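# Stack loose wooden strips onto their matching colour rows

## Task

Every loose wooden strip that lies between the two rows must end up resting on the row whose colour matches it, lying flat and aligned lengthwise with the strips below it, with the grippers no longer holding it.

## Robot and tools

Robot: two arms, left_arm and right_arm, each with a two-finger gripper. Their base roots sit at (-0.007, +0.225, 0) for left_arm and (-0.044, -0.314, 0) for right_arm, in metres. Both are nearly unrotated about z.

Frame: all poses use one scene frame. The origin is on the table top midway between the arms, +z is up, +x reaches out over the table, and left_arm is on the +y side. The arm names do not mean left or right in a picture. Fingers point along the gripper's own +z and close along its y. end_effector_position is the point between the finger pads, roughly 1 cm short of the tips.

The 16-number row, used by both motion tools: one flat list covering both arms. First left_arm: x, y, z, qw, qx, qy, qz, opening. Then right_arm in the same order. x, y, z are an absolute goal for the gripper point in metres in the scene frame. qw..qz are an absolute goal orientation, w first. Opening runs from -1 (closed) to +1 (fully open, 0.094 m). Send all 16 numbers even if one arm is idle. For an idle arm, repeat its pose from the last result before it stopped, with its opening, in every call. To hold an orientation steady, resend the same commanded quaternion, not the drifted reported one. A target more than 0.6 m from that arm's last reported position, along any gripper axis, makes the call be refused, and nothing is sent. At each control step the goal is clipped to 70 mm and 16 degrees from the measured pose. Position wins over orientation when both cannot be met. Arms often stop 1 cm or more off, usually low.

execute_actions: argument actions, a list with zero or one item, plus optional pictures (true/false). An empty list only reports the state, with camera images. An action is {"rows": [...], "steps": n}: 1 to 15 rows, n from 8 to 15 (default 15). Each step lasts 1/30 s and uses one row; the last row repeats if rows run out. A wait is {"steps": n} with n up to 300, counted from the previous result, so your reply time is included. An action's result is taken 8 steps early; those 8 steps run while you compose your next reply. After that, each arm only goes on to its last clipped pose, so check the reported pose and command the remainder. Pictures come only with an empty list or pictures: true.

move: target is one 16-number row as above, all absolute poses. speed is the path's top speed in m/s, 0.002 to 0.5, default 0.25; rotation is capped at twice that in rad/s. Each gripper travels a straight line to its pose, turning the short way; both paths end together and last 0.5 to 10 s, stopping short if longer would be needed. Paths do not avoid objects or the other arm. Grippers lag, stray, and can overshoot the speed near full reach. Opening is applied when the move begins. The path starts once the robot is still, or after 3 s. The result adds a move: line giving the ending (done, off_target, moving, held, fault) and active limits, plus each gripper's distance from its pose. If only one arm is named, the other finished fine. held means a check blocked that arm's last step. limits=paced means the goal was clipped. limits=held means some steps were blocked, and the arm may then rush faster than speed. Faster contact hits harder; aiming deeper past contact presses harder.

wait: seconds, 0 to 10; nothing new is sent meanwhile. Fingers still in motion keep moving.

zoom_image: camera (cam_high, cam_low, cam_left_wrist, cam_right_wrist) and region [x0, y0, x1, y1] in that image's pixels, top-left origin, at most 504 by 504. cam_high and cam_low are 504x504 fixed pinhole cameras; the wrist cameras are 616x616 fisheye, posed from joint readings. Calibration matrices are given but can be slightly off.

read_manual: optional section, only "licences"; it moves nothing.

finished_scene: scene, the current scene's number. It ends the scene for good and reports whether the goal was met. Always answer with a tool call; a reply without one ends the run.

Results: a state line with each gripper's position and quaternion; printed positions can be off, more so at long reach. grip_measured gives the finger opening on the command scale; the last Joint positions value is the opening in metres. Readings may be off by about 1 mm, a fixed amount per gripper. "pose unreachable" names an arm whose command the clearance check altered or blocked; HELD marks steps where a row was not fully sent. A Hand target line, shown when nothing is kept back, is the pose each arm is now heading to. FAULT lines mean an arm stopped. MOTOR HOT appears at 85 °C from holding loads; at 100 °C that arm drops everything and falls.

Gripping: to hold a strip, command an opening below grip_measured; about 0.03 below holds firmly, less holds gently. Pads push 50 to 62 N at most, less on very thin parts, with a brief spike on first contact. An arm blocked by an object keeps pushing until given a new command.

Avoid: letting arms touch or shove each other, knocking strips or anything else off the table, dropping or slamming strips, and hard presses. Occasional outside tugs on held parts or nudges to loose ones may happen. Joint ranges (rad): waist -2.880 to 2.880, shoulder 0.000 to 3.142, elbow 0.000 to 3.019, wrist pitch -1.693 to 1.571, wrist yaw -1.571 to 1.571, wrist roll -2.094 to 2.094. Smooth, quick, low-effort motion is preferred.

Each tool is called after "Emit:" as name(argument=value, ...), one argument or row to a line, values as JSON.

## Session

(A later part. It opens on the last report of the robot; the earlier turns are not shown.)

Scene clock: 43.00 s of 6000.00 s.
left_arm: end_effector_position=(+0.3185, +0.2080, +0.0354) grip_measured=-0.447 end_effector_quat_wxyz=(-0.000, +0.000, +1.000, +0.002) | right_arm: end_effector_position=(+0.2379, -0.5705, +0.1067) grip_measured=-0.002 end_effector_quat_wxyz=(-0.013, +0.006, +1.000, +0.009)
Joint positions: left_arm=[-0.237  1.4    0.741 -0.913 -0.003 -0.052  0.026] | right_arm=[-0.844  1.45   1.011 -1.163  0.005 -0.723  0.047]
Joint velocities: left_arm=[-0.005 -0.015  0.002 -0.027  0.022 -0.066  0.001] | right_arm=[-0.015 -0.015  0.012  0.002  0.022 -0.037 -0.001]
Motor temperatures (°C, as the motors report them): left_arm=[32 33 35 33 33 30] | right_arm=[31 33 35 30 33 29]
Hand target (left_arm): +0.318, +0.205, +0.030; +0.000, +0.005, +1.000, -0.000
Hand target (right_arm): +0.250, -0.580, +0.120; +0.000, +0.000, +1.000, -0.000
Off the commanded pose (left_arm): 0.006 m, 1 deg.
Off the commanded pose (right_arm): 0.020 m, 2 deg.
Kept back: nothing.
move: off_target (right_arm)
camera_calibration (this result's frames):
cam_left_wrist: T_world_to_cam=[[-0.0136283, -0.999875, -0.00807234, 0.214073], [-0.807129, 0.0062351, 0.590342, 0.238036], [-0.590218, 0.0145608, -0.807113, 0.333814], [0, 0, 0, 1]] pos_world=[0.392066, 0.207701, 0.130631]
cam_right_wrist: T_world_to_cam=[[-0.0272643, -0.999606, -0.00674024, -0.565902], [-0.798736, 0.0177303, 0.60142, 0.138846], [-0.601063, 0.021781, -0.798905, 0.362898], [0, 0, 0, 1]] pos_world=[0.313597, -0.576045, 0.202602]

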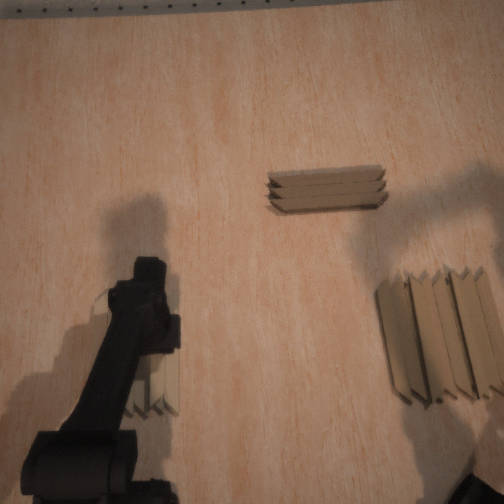

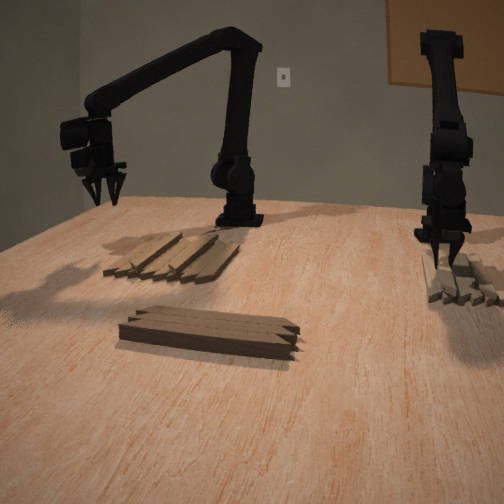

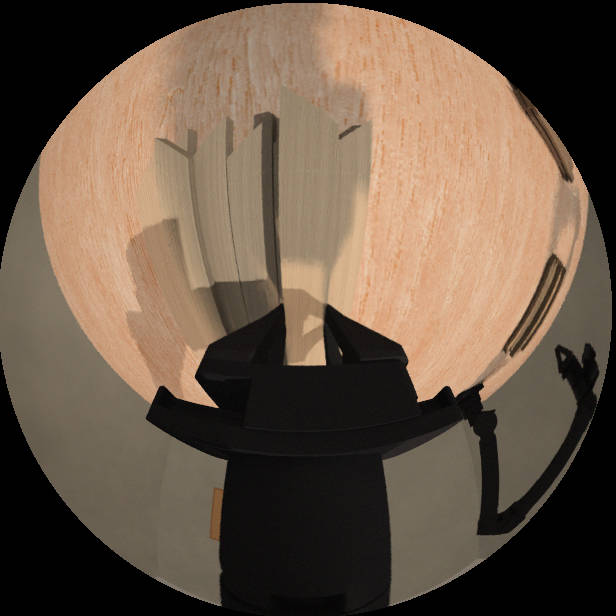

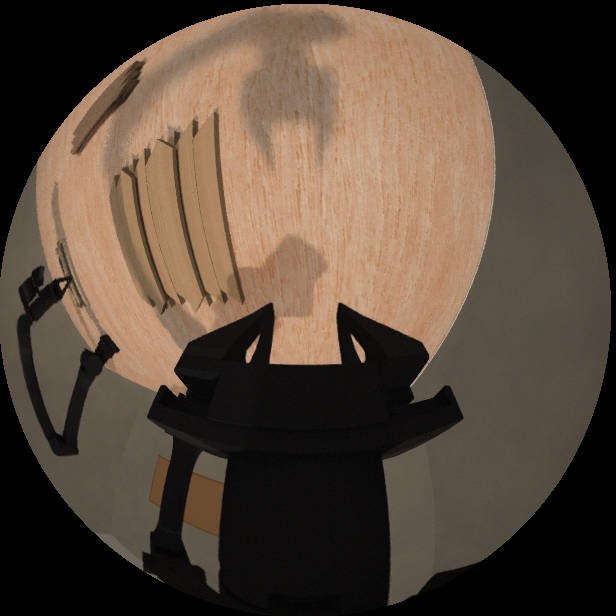

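Back about 2 cm.

Emit:
move(
  target=[0.294,0.208,0.032,0,0.005,1,0,-0.5,0.25,-0.58,0.12,0,0,1,0,0],
  speed=0.06,
)

Emit:
move(
  target=[0.292,0.208,0.022,0,0.005,1,0,-0.5,0.25,-0.58,0.12,0,0,1,0,0],
  speed=0.04,
)

Emit:
move(
  target=[0.292,0.208,0.022,0,0.005,1,0,0,0.25,-0.58,0.12,0,0,1,0,0],
)

Emit:
move(
  target=[0.292,0.208,0.1,0,0.005,1,0,0,0.25,-0.58,0.12,0,0,1,0,0],
)

Emit:
move(
  target=[0.25,0.5,0.12,0,0.005,1,0,0,0.25,-0.58,0.12,0,0,1,0,0],
  speed=0.4,
)

Emit:
zoom_image(
  camera="cam_high",
  region=[60, 250, 240, 430],
)

Scene clock: 44.27 s of 6000.00 s.
left_arm: end_effector_position=(+0.2945, +0.2093, +0.0324) grip_measured=-0.447 end_effector_quat_wxyz=(-0.005, +0.000, +1.000, +0.002) | right_arm: end_effector_position=(+0.2379, -0.5705, +0.1067) grip_measured=-0.002 end_effector_quat_wxyz=(-0.013, +0.006, +1.000, +0.009)
Joint positions: left_arm=[-0.237  1.348  0.68  -0.913 -0.003 -0.052  0.026] | right_arm=[-0.844  1.45   1.011 -1.163  0.005 -0.723  0.047]
Joint velocities: left_arm=[-0.005 -0.024  0.007  0.002  0.051  0.051 -0.001] | right_arm=[ 0.005 -0.005 -0.007  0.002  0.037  0.022 -0.   ]
Motor temperatures (°C, as the motors report them): left_arm=[32 33 35 33 33 30] | right_arm=[31 33 35 30 33 29]
Hand target (left_arm): +0.294, +0.208, +0.032; -0.000, +0.005, +1.000, -0.000
Hand target (right_arm): +0.250, -0.580, +0.120; +0.000, +0.000, +1.000, -0.000
Off the commanded pose (left_arm): 0.001 m, 1 deg.
Off the commanded pose (right_arm): 0.020 m, 2 deg.
Kept back: nothing.
move: off_target (right_arm)
camera_calibration (this result's frames):
cam_left_wrist: T_world_to_cam=[[-0.0137005, -0.999871, -0.00841677, 0.215024], [-0.801926, 0.00595942, 0.597394, 0.218728], [-0.597267, 0.0149342, -0.801904, 0.319038], [0, 0, 0, 1]] pos_world=[0.3689, 0.208929, 0.126981]
cam_right_wrist: T_world_to_cam=[[-0.0272643, -0.999606, -0.00674024, -0.565902], [-0.798736, 0.0177303, 0.60142, 0.138846], [-0.601063, 0.021781, -0.798905, 0.362898], [0, 0, 0, 1]] pos_world=[0.313597, -0.576045, 0.202602]

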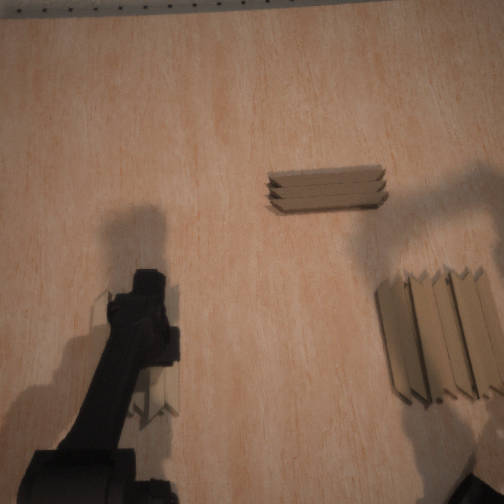

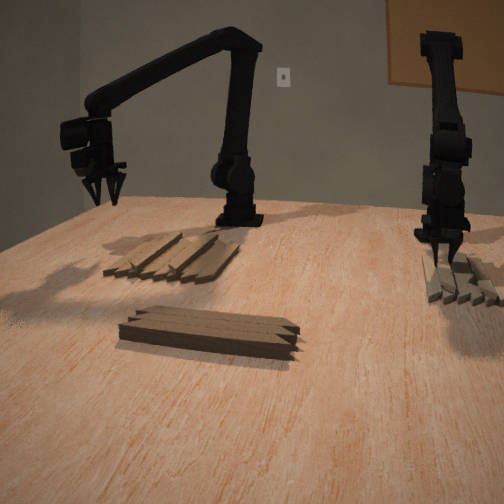

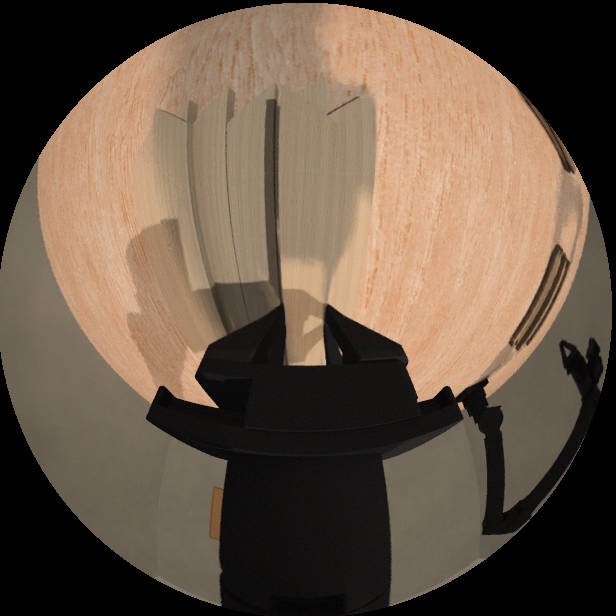

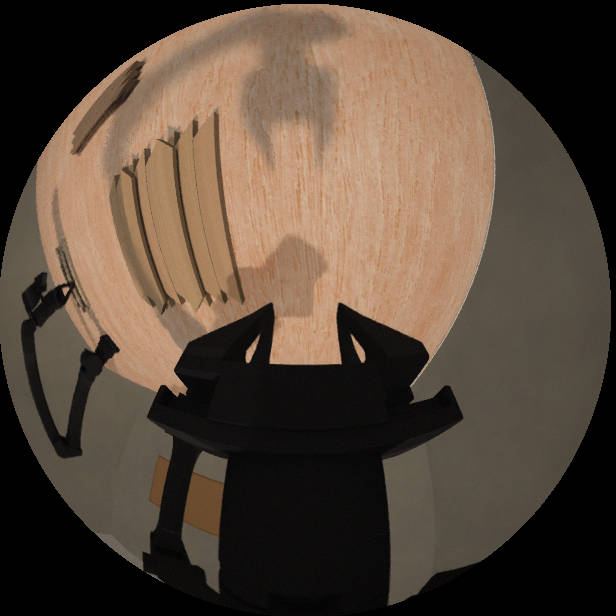

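Scene clock: 45.00 s of 6000.00 s.
left_arm: end_effector_position=(+0.2933, +0.2094, +0.0285) grip_measured=-0.447 end_effector_quat_wxyz=(-0.001, +0.000, +1.000, +0.002) | right_arm: end_effector_position=(+0.2379, -0.5705, +0.1067) grip_measured=-0.002 end_effector_quat_wxyz=(-0.013, +0.006, +1.000, +0.009)
Joint positions: left_arm=[-0.237  1.348  0.667 -0.892 -0.003 -0.052  0.026] | right_arm=[-0.844  1.45   1.011 -1.163  0.005 -0.723  0.047]
Joint velocities: left_arm=[-0.005 -0.024 -0.012 -0.022  0.037  0.007  0.001] | right_arm=[ 0.005  0.005 -0.027  0.002 -0.022 -0.066  0.001]
Motor temperatures (°C, as the motors report them): left_arm=[32 33 35 33 33 30] | right_arm=[31 33 35 30 33 29]
Hand target (left_arm): +0.292, +0.208, +0.022; +0.000, +0.005, +1.000, +0.000
Hand target (right_arm): +0.250, -0.580, +0.120; +0.000, +0.000, +1.000, -0.000
Off the commanded pose (left_arm): 0.007 m, 1 deg.
Off the commanded pose (right_arm): 0.020 m, 2 deg.
Kept back: nothing.
move: off_target (right_arm)
camera_calibration (this result's frames):
cam_left_wrist: T_world_to_cam=[[-0.0136375, -0.999874, -0.0081173, 0.215013], [-0.806454, 0.00619933, 0.591265, 0.221523], [-0.59114, 0.0146096, -0.806437, 0.313598], [0, 0, 0, 1]] pos_world=[0.366961, 0.209031, 0.123663]
cam_right_wrist: T_world_to_cam=[[-0.0272643, -0.999606, -0.00674024, -0.565902], [-0.798736, 0.0177303, 0.60142, 0.138846], [-0.601063, 0.021781, -0.798905, 0.362898], [0, 0, 0, 1]] pos_world=[0.313597, -0.576045, 0.202602]

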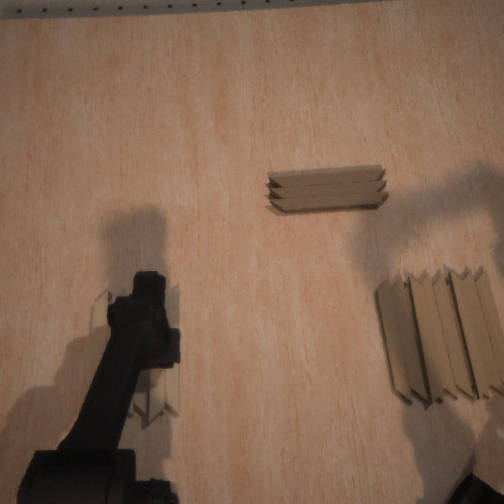

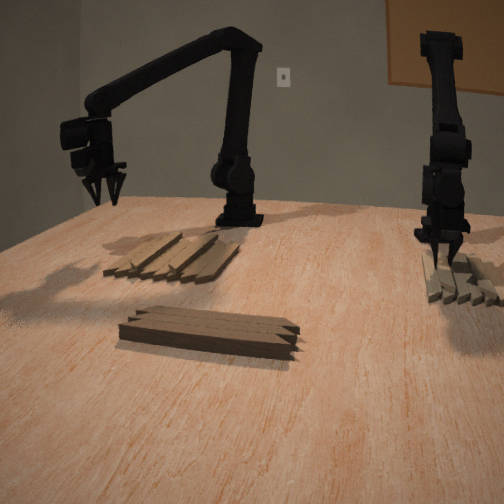

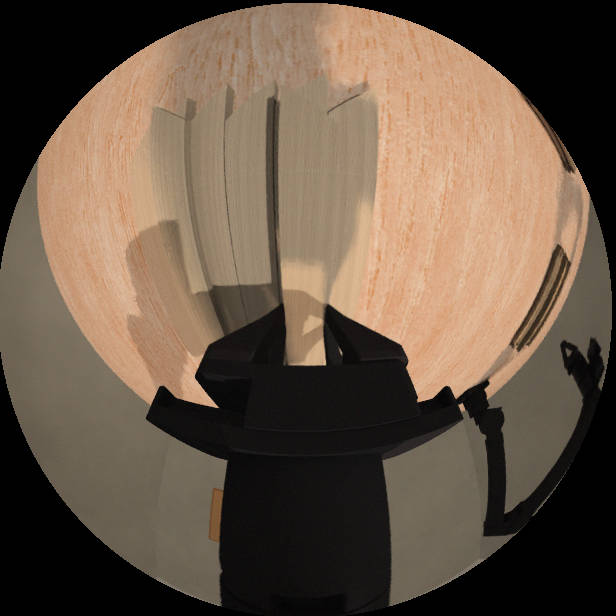

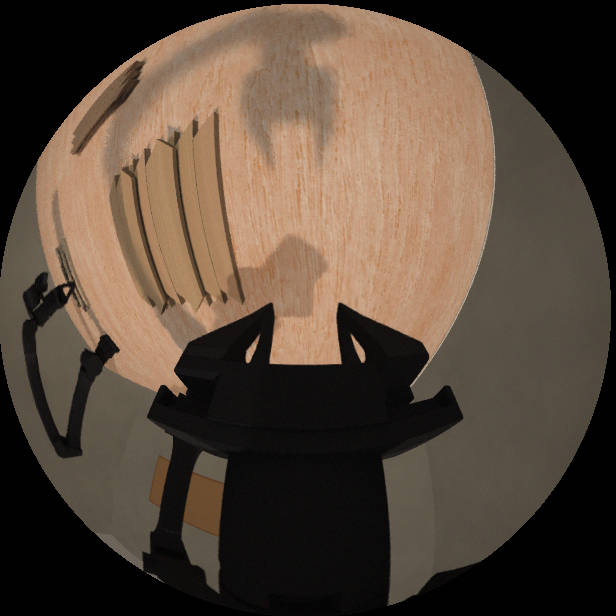

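Scene clock: 45.70 s of 6000.00 s.
left_arm: end_effector_position=(+0.2945, +0.2093, +0.0285) grip_measured=-0.002 end_effector_quat_wxyz=(+0.001, +0.000, +1.000, +0.002) | right_arm: end_effector_position=(+0.2379, -0.5705, +0.1067) grip_measured=-0.002 end_effector_quat_wxyz=(-0.013, +0.006, +1.000, +0.009)
Joint positions: left_arm=[-0.237  1.348  0.667 -0.887 -0.003 -0.052  0.047] | right_arm=[-0.844  1.45   1.011 -1.163  0.005 -0.723  0.047]
Joint velocities: left_arm=[-0.005  0.005 -0.002  0.002  0.037 -0.022 -0.   ] | right_arm=[-0.015 -0.024 -0.002 -0.002 -0.007 -0.022 -0.   ]
Motor temperatures (°C, as the motors report them): left_arm=[32 33 35 33 33 30] | right_arm=[31 33 35 30 33 29]
Hand target (left_arm): +0.292, +0.208, +0.022; +0.000, +0.005, +1.000, -0.000
Hand target (right_arm): +0.250, -0.580, +0.120; +0.000, +0.000, +1.000, -0.000
Off the commanded pose (left_arm): 0.007 m, 1 deg.
Off the commanded pose (right_arm): 0.020 m, 2 deg.
Kept back: nothing.
move: off_target (right_arm)
camera_calibration (this result's frames):
cam_left_wrist: T_world_to_cam=[[-0.0135978, -0.999876, -0.00792239, 0.214949], [-0.809372, 0.00635394, 0.587262, 0.223447], [-0.587139, 0.0143976, -0.809358, 0.313268], [0, 0, 0, 1]] pos_world=[0.367707, 0.208992, 0.124026]
cam_right_wrist: T_world_to_cam=[[-0.0272643, -0.999606, -0.00674024, -0.565902], [-0.798736, 0.0177303, 0.60142, 0.138846], [-0.601063, 0.021781, -0.798905, 0.362898], [0, 0, 0, 1]] pos_world=[0.313597, -0.576045, 0.202602]

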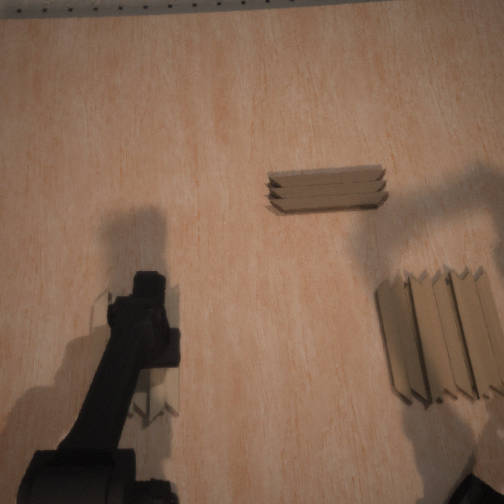

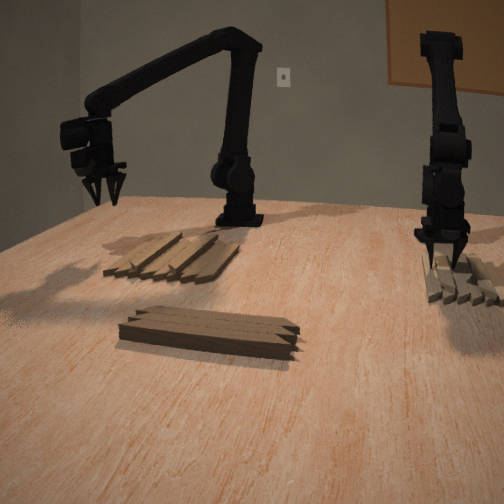

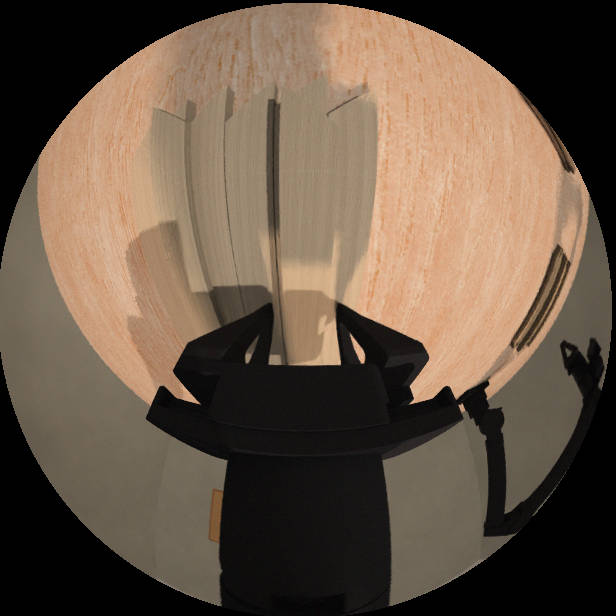

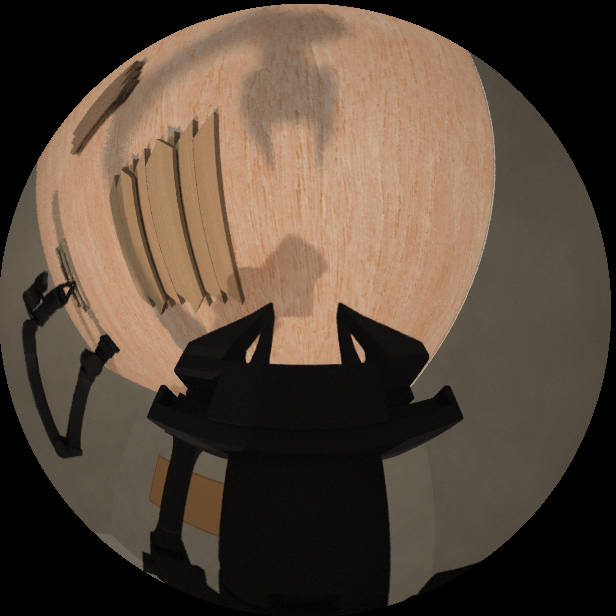

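Scene clock: 46.50 s of 6000.00 s.
left_arm: end_effector_position=(+0.2801, +0.2101, +0.0890) grip_measured=-0.002 end_effector_quat_wxyz=(-0.007, +0.000, +1.000, +0.002) | right_arm: end_effector_position=(+0.2379, -0.5705, +0.1067) grip_measured=-0.002 end_effector_quat_wxyz=(-0.013, +0.006, +1.000, +0.009)
Joint positions: left_arm=[-0.237  1.207  0.735 -1.112 -0.003 -0.052  0.047] | right_arm=[-0.844  1.45   1.011 -1.163  0.005 -0.723  0.047]
Joint velocities: left_arm=[ 0.005 -0.005 -0.017 -0.007 -0.022 -0.051 -0.   ] | right_arm=[-0.005  0.015  0.012  0.012  0.051 -0.037  0.001]
Motor temperatures (°C, as the motors report them): left_arm=[32 33 35 33 33 30] | right_arm=[31 33 35 30 33 29]
Hand target (left_arm): +0.291, +0.208, +0.100; +0.000, +0.005, +1.000, -0.000
Hand target (right_arm): +0.250, -0.580, +0.120; +0.000, +0.000, +1.000, -0.000
Off the commanded pose (left_arm): 0.016 m, 1 deg.
Off the commanded pose (right_arm): 0.020 m, 2 deg.
Kept back: nothing.
move: off_target (left_arm, right_arm)
camera_calibration (this result's frames):
cam_left_wrist: T_world_to_cam=[[-0.0137296, -0.999869, -0.00855137, 0.216088], [-0.799873, 0.00585066, 0.600141, 0.172541], [-0.600013, 0.0150797, -0.799848, 0.356343], [0, 0, 0, 1]] pos_world=[0.354788, 0.209676, 0.18332]
cam_right_wrist: T_world_to_cam=[[-0.0272643, -0.999606, -0.00674024, -0.565902], [-0.798736, 0.0177303, 0.60142, 0.138846], [-0.601063, 0.021781, -0.798905, 0.362898], [0, 0, 0, 1]] pos_world=[0.313597, -0.576045, 0.202602]

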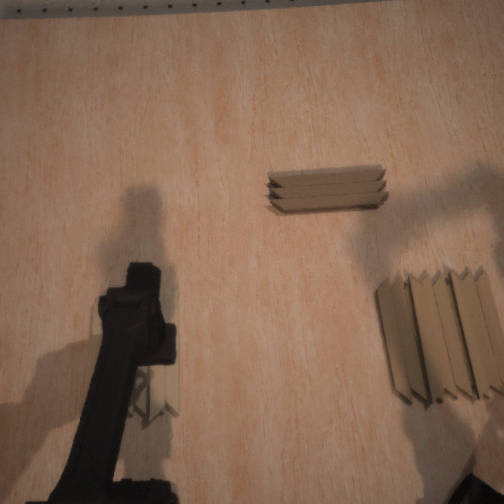

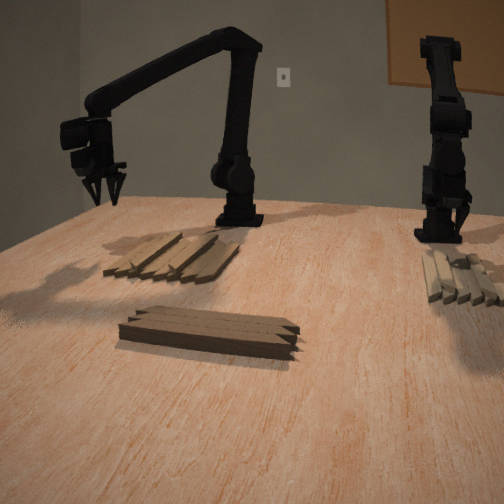

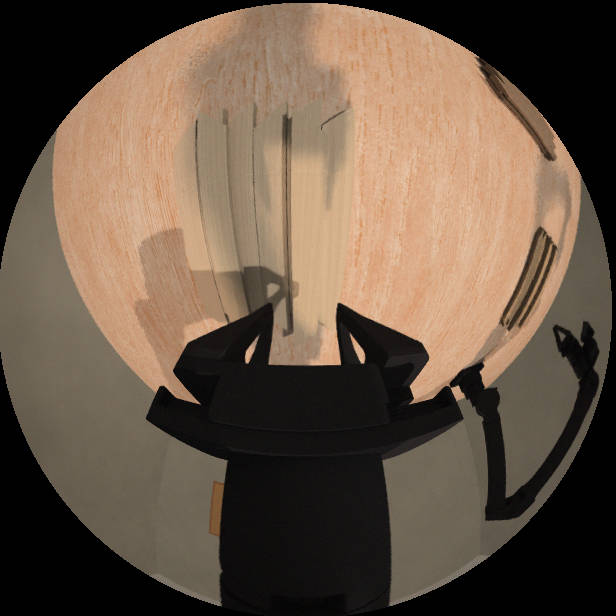

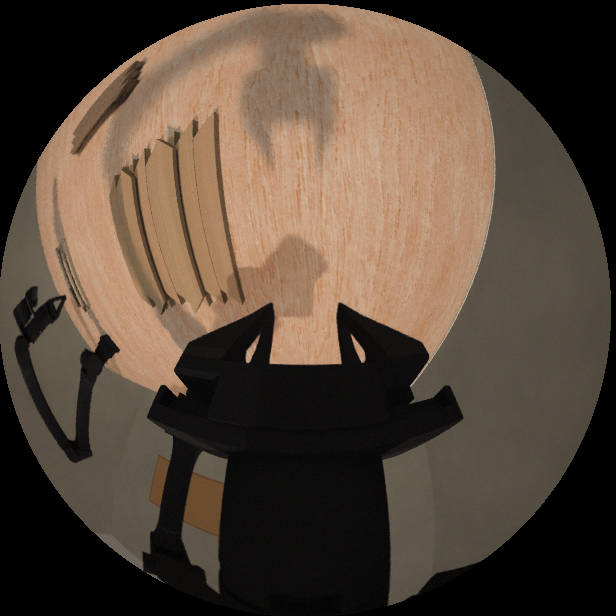

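Scene clock: 47.97 s of 6000.00 s.
left_arm: end_effector_position=(+0.2326, +0.5019, +0.1104) grip_measured=-0.002 end_effector_quat_wxyz=(-0.006, -0.005, +1.000, +0.011) | right_arm: end_effector_position=(+0.2379, -0.5705, +0.1067) grip_measured=-0.002 end_effector_quat_wxyz=(-0.013, +0.006, +1.000, +0.009)
Joint positions: left_arm=[ 0.664  1.38   0.951 -1.133 -0.023  0.838  0.047] | right_arm=[-0.844  1.45   1.011 -1.163  0.005 -0.723  0.047]
Joint velocities: left_arm=[-0.015 -0.005  0.007 -0.002  0.037  0.051  0.   ] | right_arm=[ 0.005 -0.005 -0.012 -0.027 -0.037 -0.037 -0.002]
Motor temperatures (°C, as the motors report them): left_arm=[32 33 36 33 33 30] | right_arm=[31 33 36 30 33 29]
Hand target (left_arm): +0.242, +0.508, +0.120; -0.002, +0.005, +1.000, +0.012
Hand target (right_arm): +0.250, -0.580, +0.120; +0.000, +0.000, +1.000, -0.000
Off the commanded pose (left_arm): 0.020 m, 2 deg.
Off the commanded pose (right_arm): 0.020 m, 2 deg.
Kept back: nothing.
move: off_target (left_arm, right_arm)
camera_calibration (this result's frames):
cam_left_wrist: T_world_to_cam=[[-0.00340842, -0.99966, -0.0258561, 0.506809], [-0.80081, -0.012757, 0.598782, 0.129686], [-0.598908, 0.0227467, -0.800495, 0.336558], [0, 0, 0, 1]] pos_world=[0.307149, 0.500636, 0.204863]
cam_right_wrist: T_world_to_cam=[[-0.0272643, -0.999606, -0.00674024, -0.565902], [-0.798736, 0.0177303, 0.60142, 0.138846], [-0.601063, 0.021781, -0.798905, 0.362898], [0, 0, 0, 1]] pos_world=[0.313597, -0.576045, 0.202602]

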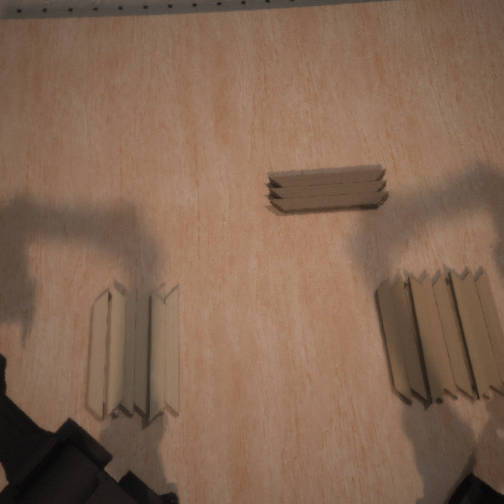

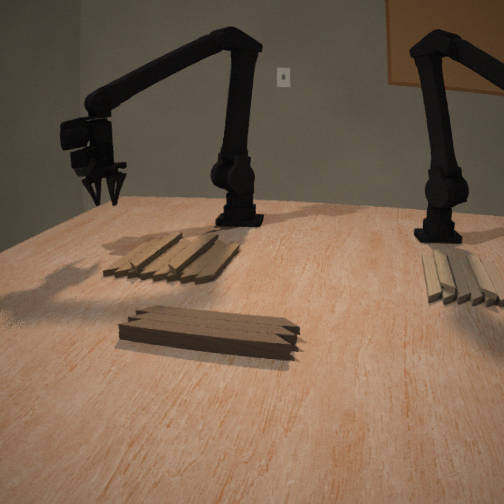

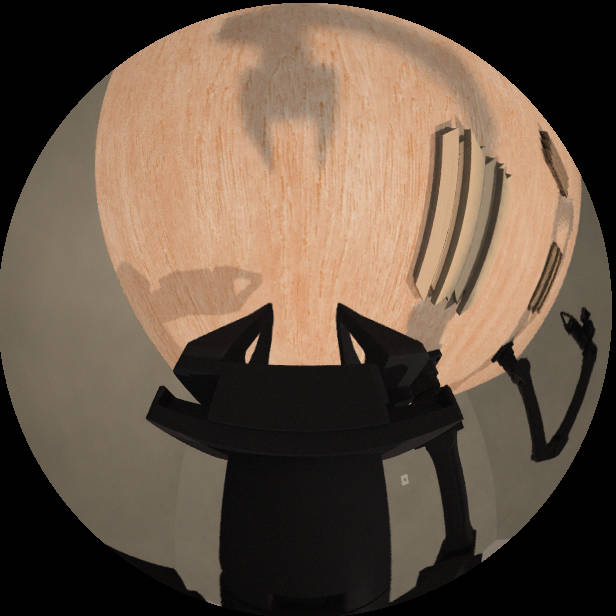

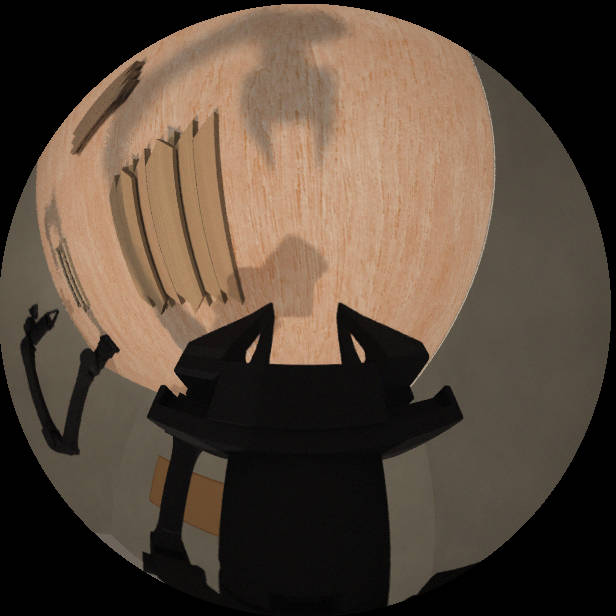

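Region (60, 250, 240, 430) of cam_high's 504x504 image, scaled by 2.800, with more detail than that image has.

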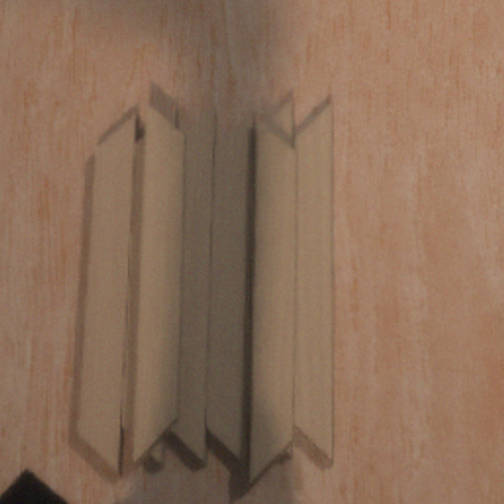

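Emit:
move(
  target=[0.3,0.208,0.07,0,0.005,1,0,0.2,0.25,-0.58,0.12,0,0,1,0,0],
  speed=0.35,
)

Emit:
move(
  target=[0.3,0.208,0.02,0,0.005,1,0,0.2,0.25,-0.58,0.12,0,0,1,0,0],
  speed=0.07,
)

Emit:
move(
  target=[0.3,0.208,0.02,0,0.005,1,0,-0.5,0.25,-0.58,0.12,0,0,1,0,0],
)

Emit:
move(
  target=[0.322,0.208,0.027,0,0.005,1,0,-0.5,0.25,-0.58,0.12,0,0,1,0,0],
  speed=0.04,
)

Scene clock: 49.97 s of 6000.00 s.
left_arm: end_effector_position=(+0.2996, +0.1981, +0.0698) grip_measured=+0.198 end_effector_quat_wxyz=(-0.008, +0.015, +1.000, -0.014) | right_arm: end_effector_position=(+0.2379, -0.5705, +0.1067) grip_measured=-0.002 end_effector_quat_wxyz=(-0.013, +0.006, +1.000, +0.009)
Joint positions: left_arm=[-0.255  1.296  0.752 -1.04   0.028 -0.041  0.056] | right_arm=[-0.844  1.45   1.011 -1.163  0.005 -0.723  0.047]
Joint velocities: left_arm=[-0.015 -0.015  0.002 -0.017  0.037 -0.081 -0.   ] | right_arm=[ 0.005 -0.015 -0.002 -0.007  0.022 -0.066 -0.   ]
Motor temperatures (°C, as the motors report them): left_arm=[32 33 36 33 33 30] | right_arm=[31 34 36 30 33 29]
Hand target (left_arm): +0.308, +0.201, +0.070; +0.002, +0.005, +1.000, -0.012
Hand target (right_arm): +0.250, -0.580, +0.120; +0.000, +0.000, +1.000, -0.000
Off the commanded pose (left_arm): 0.010 m, 2 deg.
Off the commanded pose (right_arm): 0.020 m, 2 deg.
Kept back: nothing.
move: off_target (right_arm)
camera_calibration (this result's frames):
cam_left_wrist: T_world_to_cam=[[-0.0430211, -0.998813, 0.0228474, 0.210624], [-0.797544, 0.0481074, 0.601339, 0.190561], [-0.601725, 0.00764848, -0.798667, 0.354802], [0, 0, 0, 1]] pos_world=[0.374535, 0.198492, 0.163964]
cam_right_wrist: T_world_to_cam=[[-0.0272643, -0.999606, -0.00674024, -0.565902], [-0.798736, 0.0177303, 0.60142, 0.138846], [-0.601063, 0.021781, -0.798905, 0.362898], [0, 0, 0, 1]] pos_world=[0.313597, -0.576045, 0.202602]

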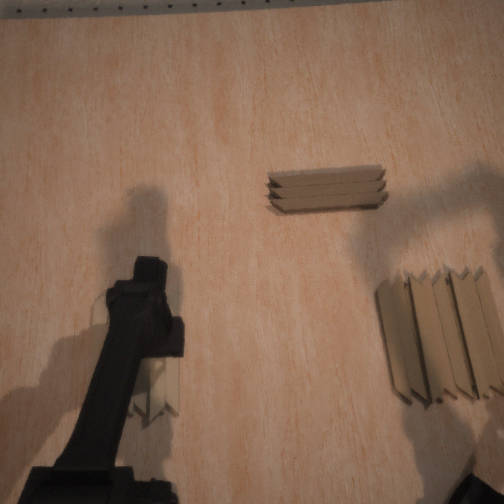

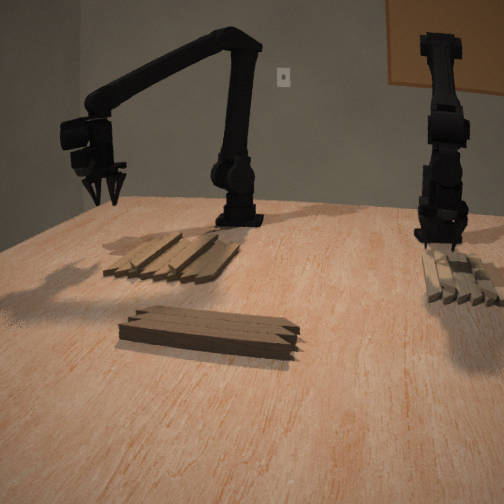

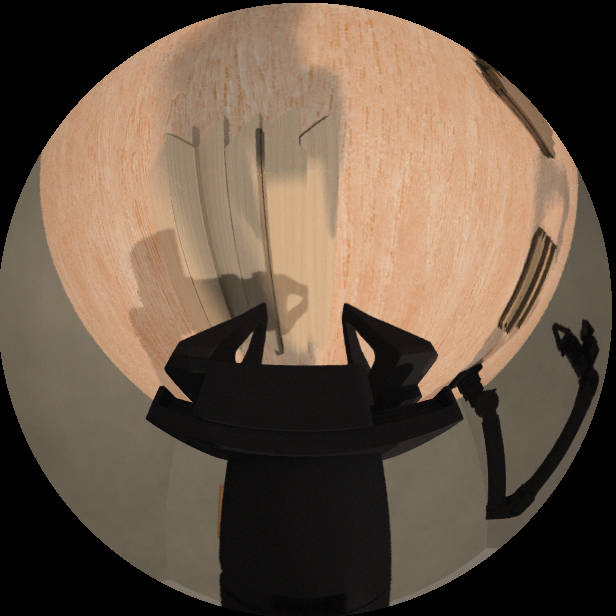

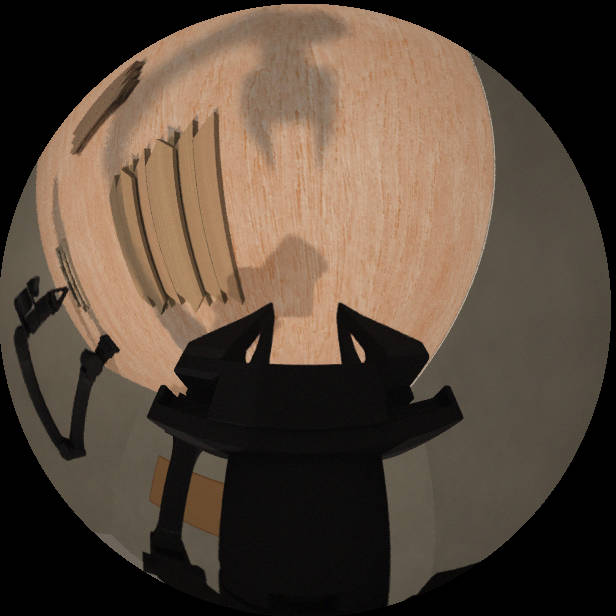

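Scene clock: 51.00 s of 6000.00 s.
left_arm: end_effector_position=(+0.3011, +0.2048, +0.0269) grip_measured=+0.198 end_effector_quat_wxyz=(+0.001, +0.011, +1.000, -0.002) | right_arm: end_effector_position=(+0.2379, -0.5705, +0.1067) grip_measured=-0.002 end_effector_quat_wxyz=(-0.013, +0.006, +1.000, +0.009)
Joint positions: left_arm=[-0.247  1.371  0.684 -0.882  0.003 -0.041  0.056] | right_arm=[-0.844  1.45   1.011 -1.163  0.005 -0.723  0.047]
Joint velocities: left_arm=[ 0.005 -0.024  0.007 -0.007 -0.007 -0.007 -0.   ] | right_arm=[-0.005 -0.015  0.027  0.017  0.095  0.022 -0.001]
Motor temperatures (°C, as the motors report them): left_arm=[32 33 35 33 33 30] | right_arm=[31 34 36 30 33 29]
Hand target (left_arm): +0.300, +0.208, +0.020; -0.000, +0.005, +1.000, +0.000
Hand target (right_arm): +0.250, -0.580, +0.120; +0.000, +0.000, +1.000, -0.000
Off the commanded pose (left_arm): 0.008 m, 1 deg.
Off the commanded pose (right_arm): 0.020 m, 2 deg.
Kept back: nothing.
move: off_target (right_arm)
camera_calibration (this result's frames):
cam_left_wrist: T_world_to_cam=[[-0.0353564, -0.999374, -0.00151542, 0.216769], [-0.807887, 0.0276892, 0.588687, 0.224923], [-0.588276, 0.0220381, -0.80836, 0.314645], [0, 0, 0, 1]] pos_world=[0.374474, 0.203471, 0.122265]
cam_right_wrist: T_world_to_cam=[[-0.0272643, -0.999606, -0.00674024, -0.565902], [-0.798736, 0.0177303, 0.60142, 0.138846], [-0.601063, 0.021781, -0.798905, 0.362898], [0, 0, 0, 1]] pos_world=[0.313597, -0.576045, 0.202602]

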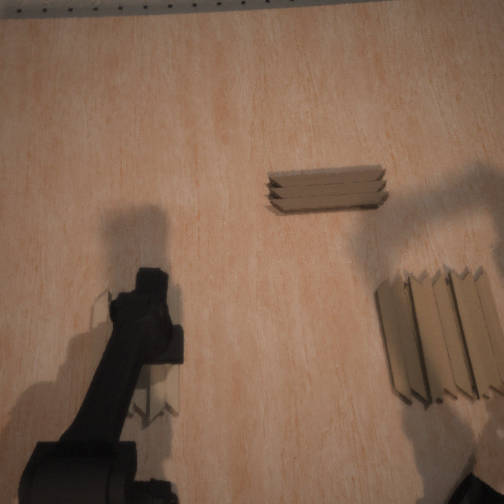

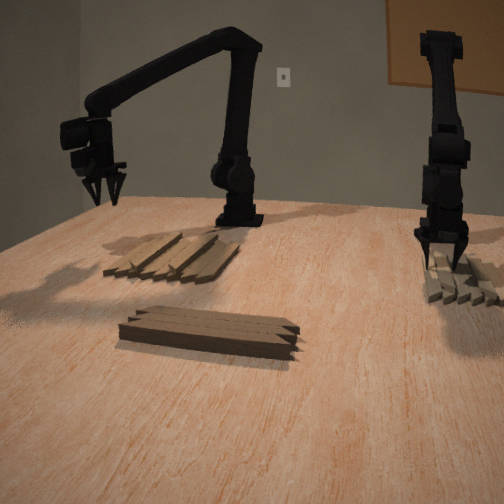

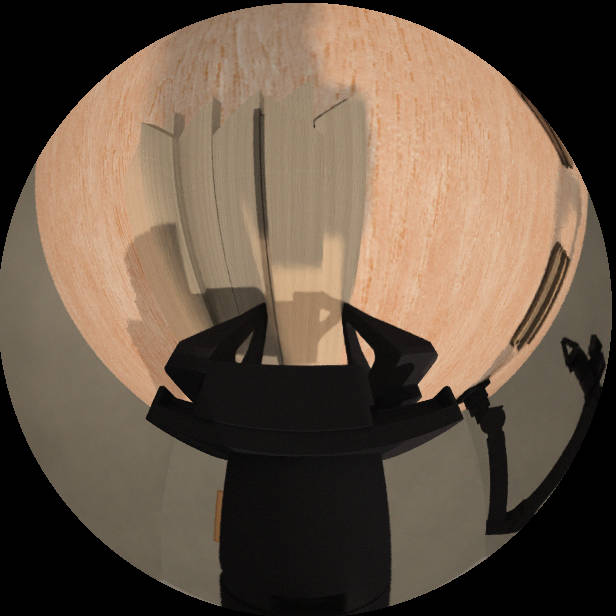

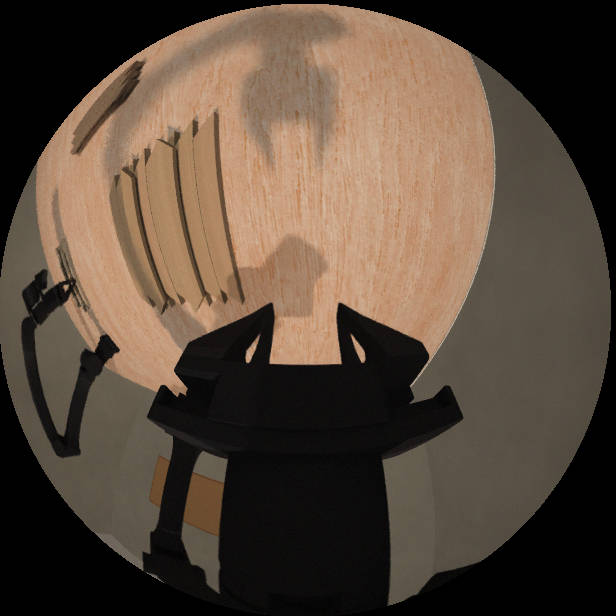

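Scene clock: 51.70 s of 6000.00 s.
left_arm: end_effector_position=(+0.3012, +0.2045, +0.0270) grip_measured=-0.441 end_effector_quat_wxyz=(+0.001, +0.011, +1.000, -0.002) | right_arm: end_effector_position=(+0.2379, -0.5705, +0.1067) grip_measured=-0.002 end_effector_quat_wxyz=(-0.013, +0.006, +1.000, +0.009)
Joint positions: left_arm=[-0.247  1.371  0.684 -0.882  0.005 -0.041  0.026] | right_arm=[-0.844  1.45   1.011 -1.163  0.005 -0.723  0.047]
Joint velocities: left_arm=[-0.015  0.015 -0.002 -0.002  0.066  0.007  0.   ] | right_arm=[ 0.005 -0.005 -0.027  0.022 -0.066 -0.007  0.   ]
Motor temperatures (°C, as the motors report them): left_arm=[32 33 35 33 33 30] | right_arm=[31 34 36 30 33 29]
Hand target (left_arm): +0.300, +0.208, +0.020; +0.000, +0.005, +1.000, +0.000
Hand target (right_arm): +0.250, -0.580, +0.120; +0.000, +0.000, +1.000, -0.000
Off the commanded pose (left_arm): 0.008 m, 1 deg.
Off the commanded pose (right_arm): 0.020 m, 2 deg.
Kept back: nothing.
move: off_target (right_arm)
camera_calibration (this result's frames):
cam_left_wrist: T_world_to_cam=[[-0.0353583, -0.999375, 0.0000308703, 0.216462], [-0.808278, 0.0286154, 0.588105, 0.224904], [-0.587738, 0.0207695, -0.808785, 0.314917], [0, 0, 0, 1]] pos_world=[0.374527, 0.20335, 0.122427]
cam_right_wrist: T_world_to_cam=[[-0.0272643, -0.999606, -0.00674024, -0.565902], [-0.798736, 0.0177303, 0.60142, 0.138846], [-0.601063, 0.021781, -0.798905, 0.362898], [0, 0, 0, 1]] pos_world=[0.313597, -0.576045, 0.202602]

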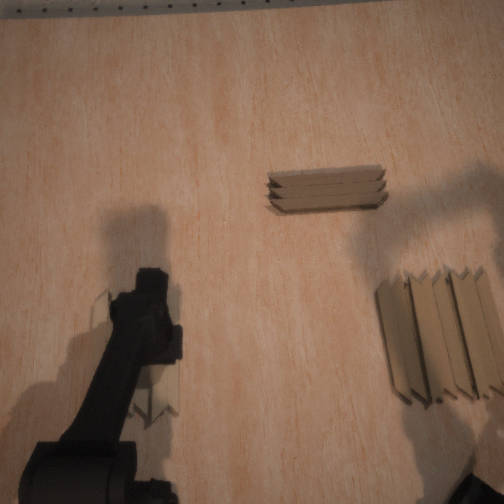

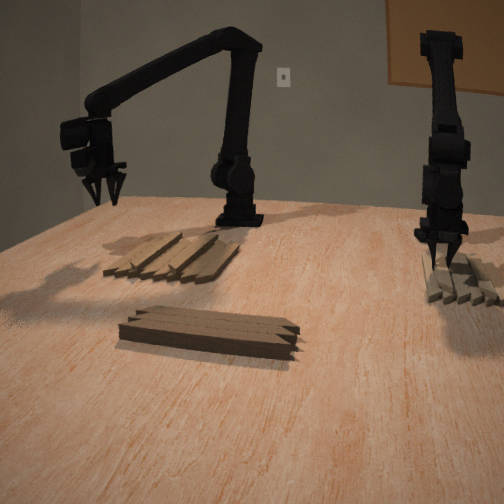

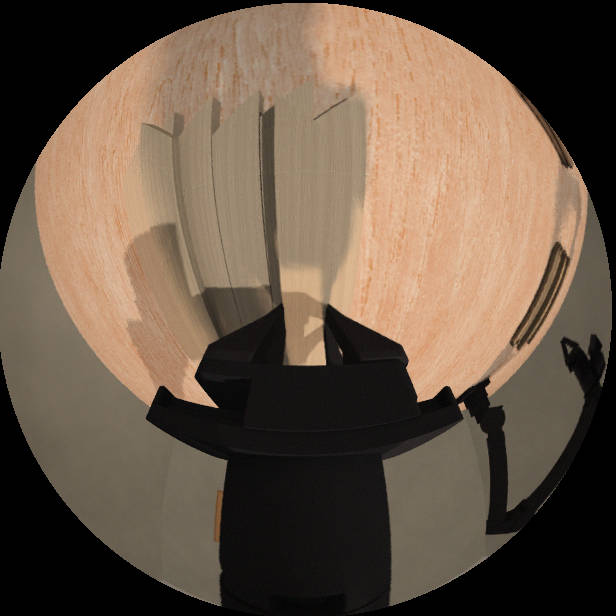

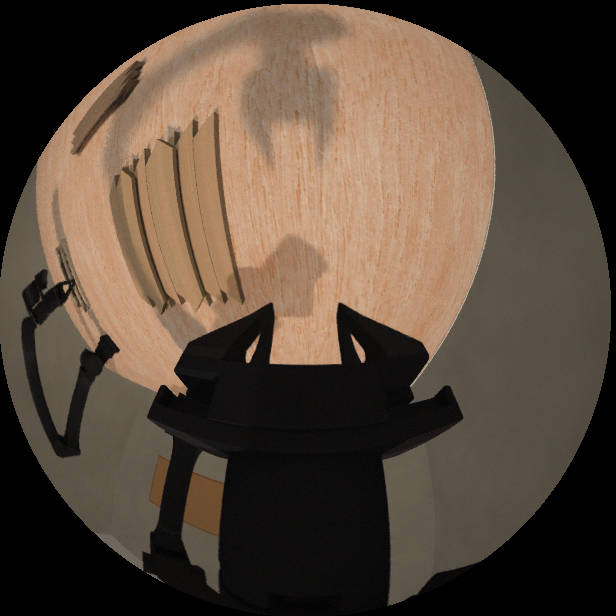

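Scene clock: 52.53 s of 6000.00 s.
left_arm: end_effector_position=(+0.3091, +0.2053, +0.0267) grip_measured=-0.441 end_effector_quat_wxyz=(+0.000, +0.009, +1.000, -0.002) | right_arm: end_effector_position=(+0.2379, -0.5705, +0.1067) grip_measured=-0.002 end_effector_quat_wxyz=(-0.013, +0.006, +1.000, +0.009)
Joint positions: left_arm=[-0.243  1.393  0.704 -0.882  0.004 -0.041  0.026] | right_arm=[-0.844  1.45   1.011 -1.163  0.005 -0.723  0.047]
Joint velocities: left_arm=[ 0.005 -0.015 -0.012 -0.027 -0.007  0.051 -0.   ] | right_arm=[-0.015  0.005 -0.002  0.007  0.022 -0.007  0.001]
Motor temperatures (°C, as the motors report them): left_arm=[32 33 35 33 33 30] | right_arm=[31 34 36 30 33 29]
Hand target (left_arm): +0.322, +0.209, +0.027; +0.000, +0.005, +1.000, +0.000
Hand target (right_arm): +0.250, -0.580, +0.120; +0.000, +0.000, +1.000, -0.000
Off the commanded pose (left_arm): 0.013 m, 1 deg.
Off the commanded pose (right_arm): 0.020 m, 2 deg.
Kept back: nothing.
move: off_target (left_arm, right_arm)
camera_calibration (this result's frames):
cam_left_wrist: T_world_to_cam=[[-0.0315453, -0.999502, -0.000773726, 0.216457], [-0.807511, 0.0250297, 0.589321, 0.231891], [-0.589008, 0.0192151, -0.807899, 0.319906], [0, 0, 0, 1]] pos_world=[0.38251, 0.204398, 0.121961]
cam_right_wrist: T_world_to_cam=[[-0.0272643, -0.999606, -0.00674024, -0.565902], [-0.798736, 0.0177303, 0.60142, 0.138846], [-0.601063, 0.021781, -0.798905, 0.362898], [0, 0, 0, 1]] pos_world=[0.313597, -0.576045, 0.202602]

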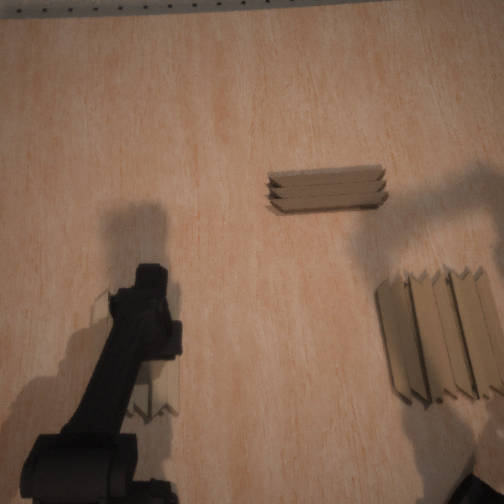

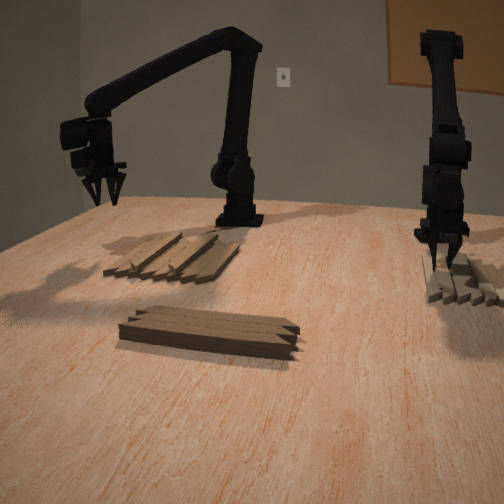

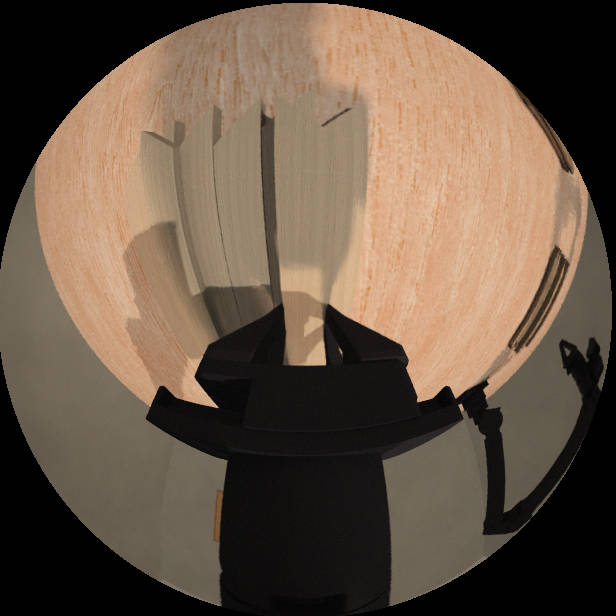

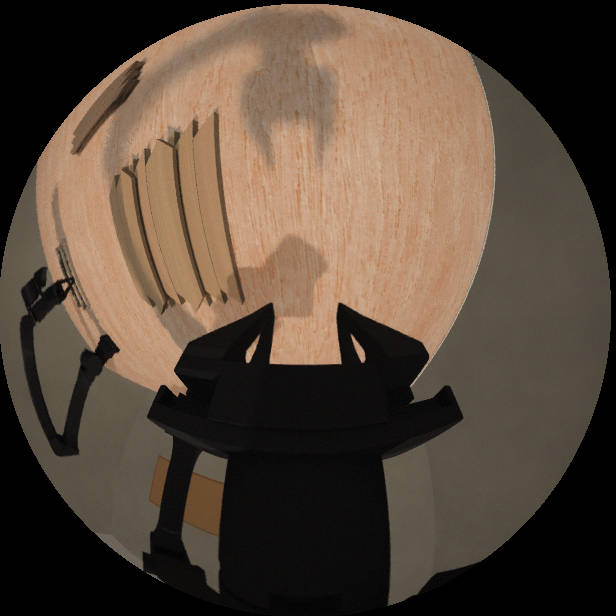

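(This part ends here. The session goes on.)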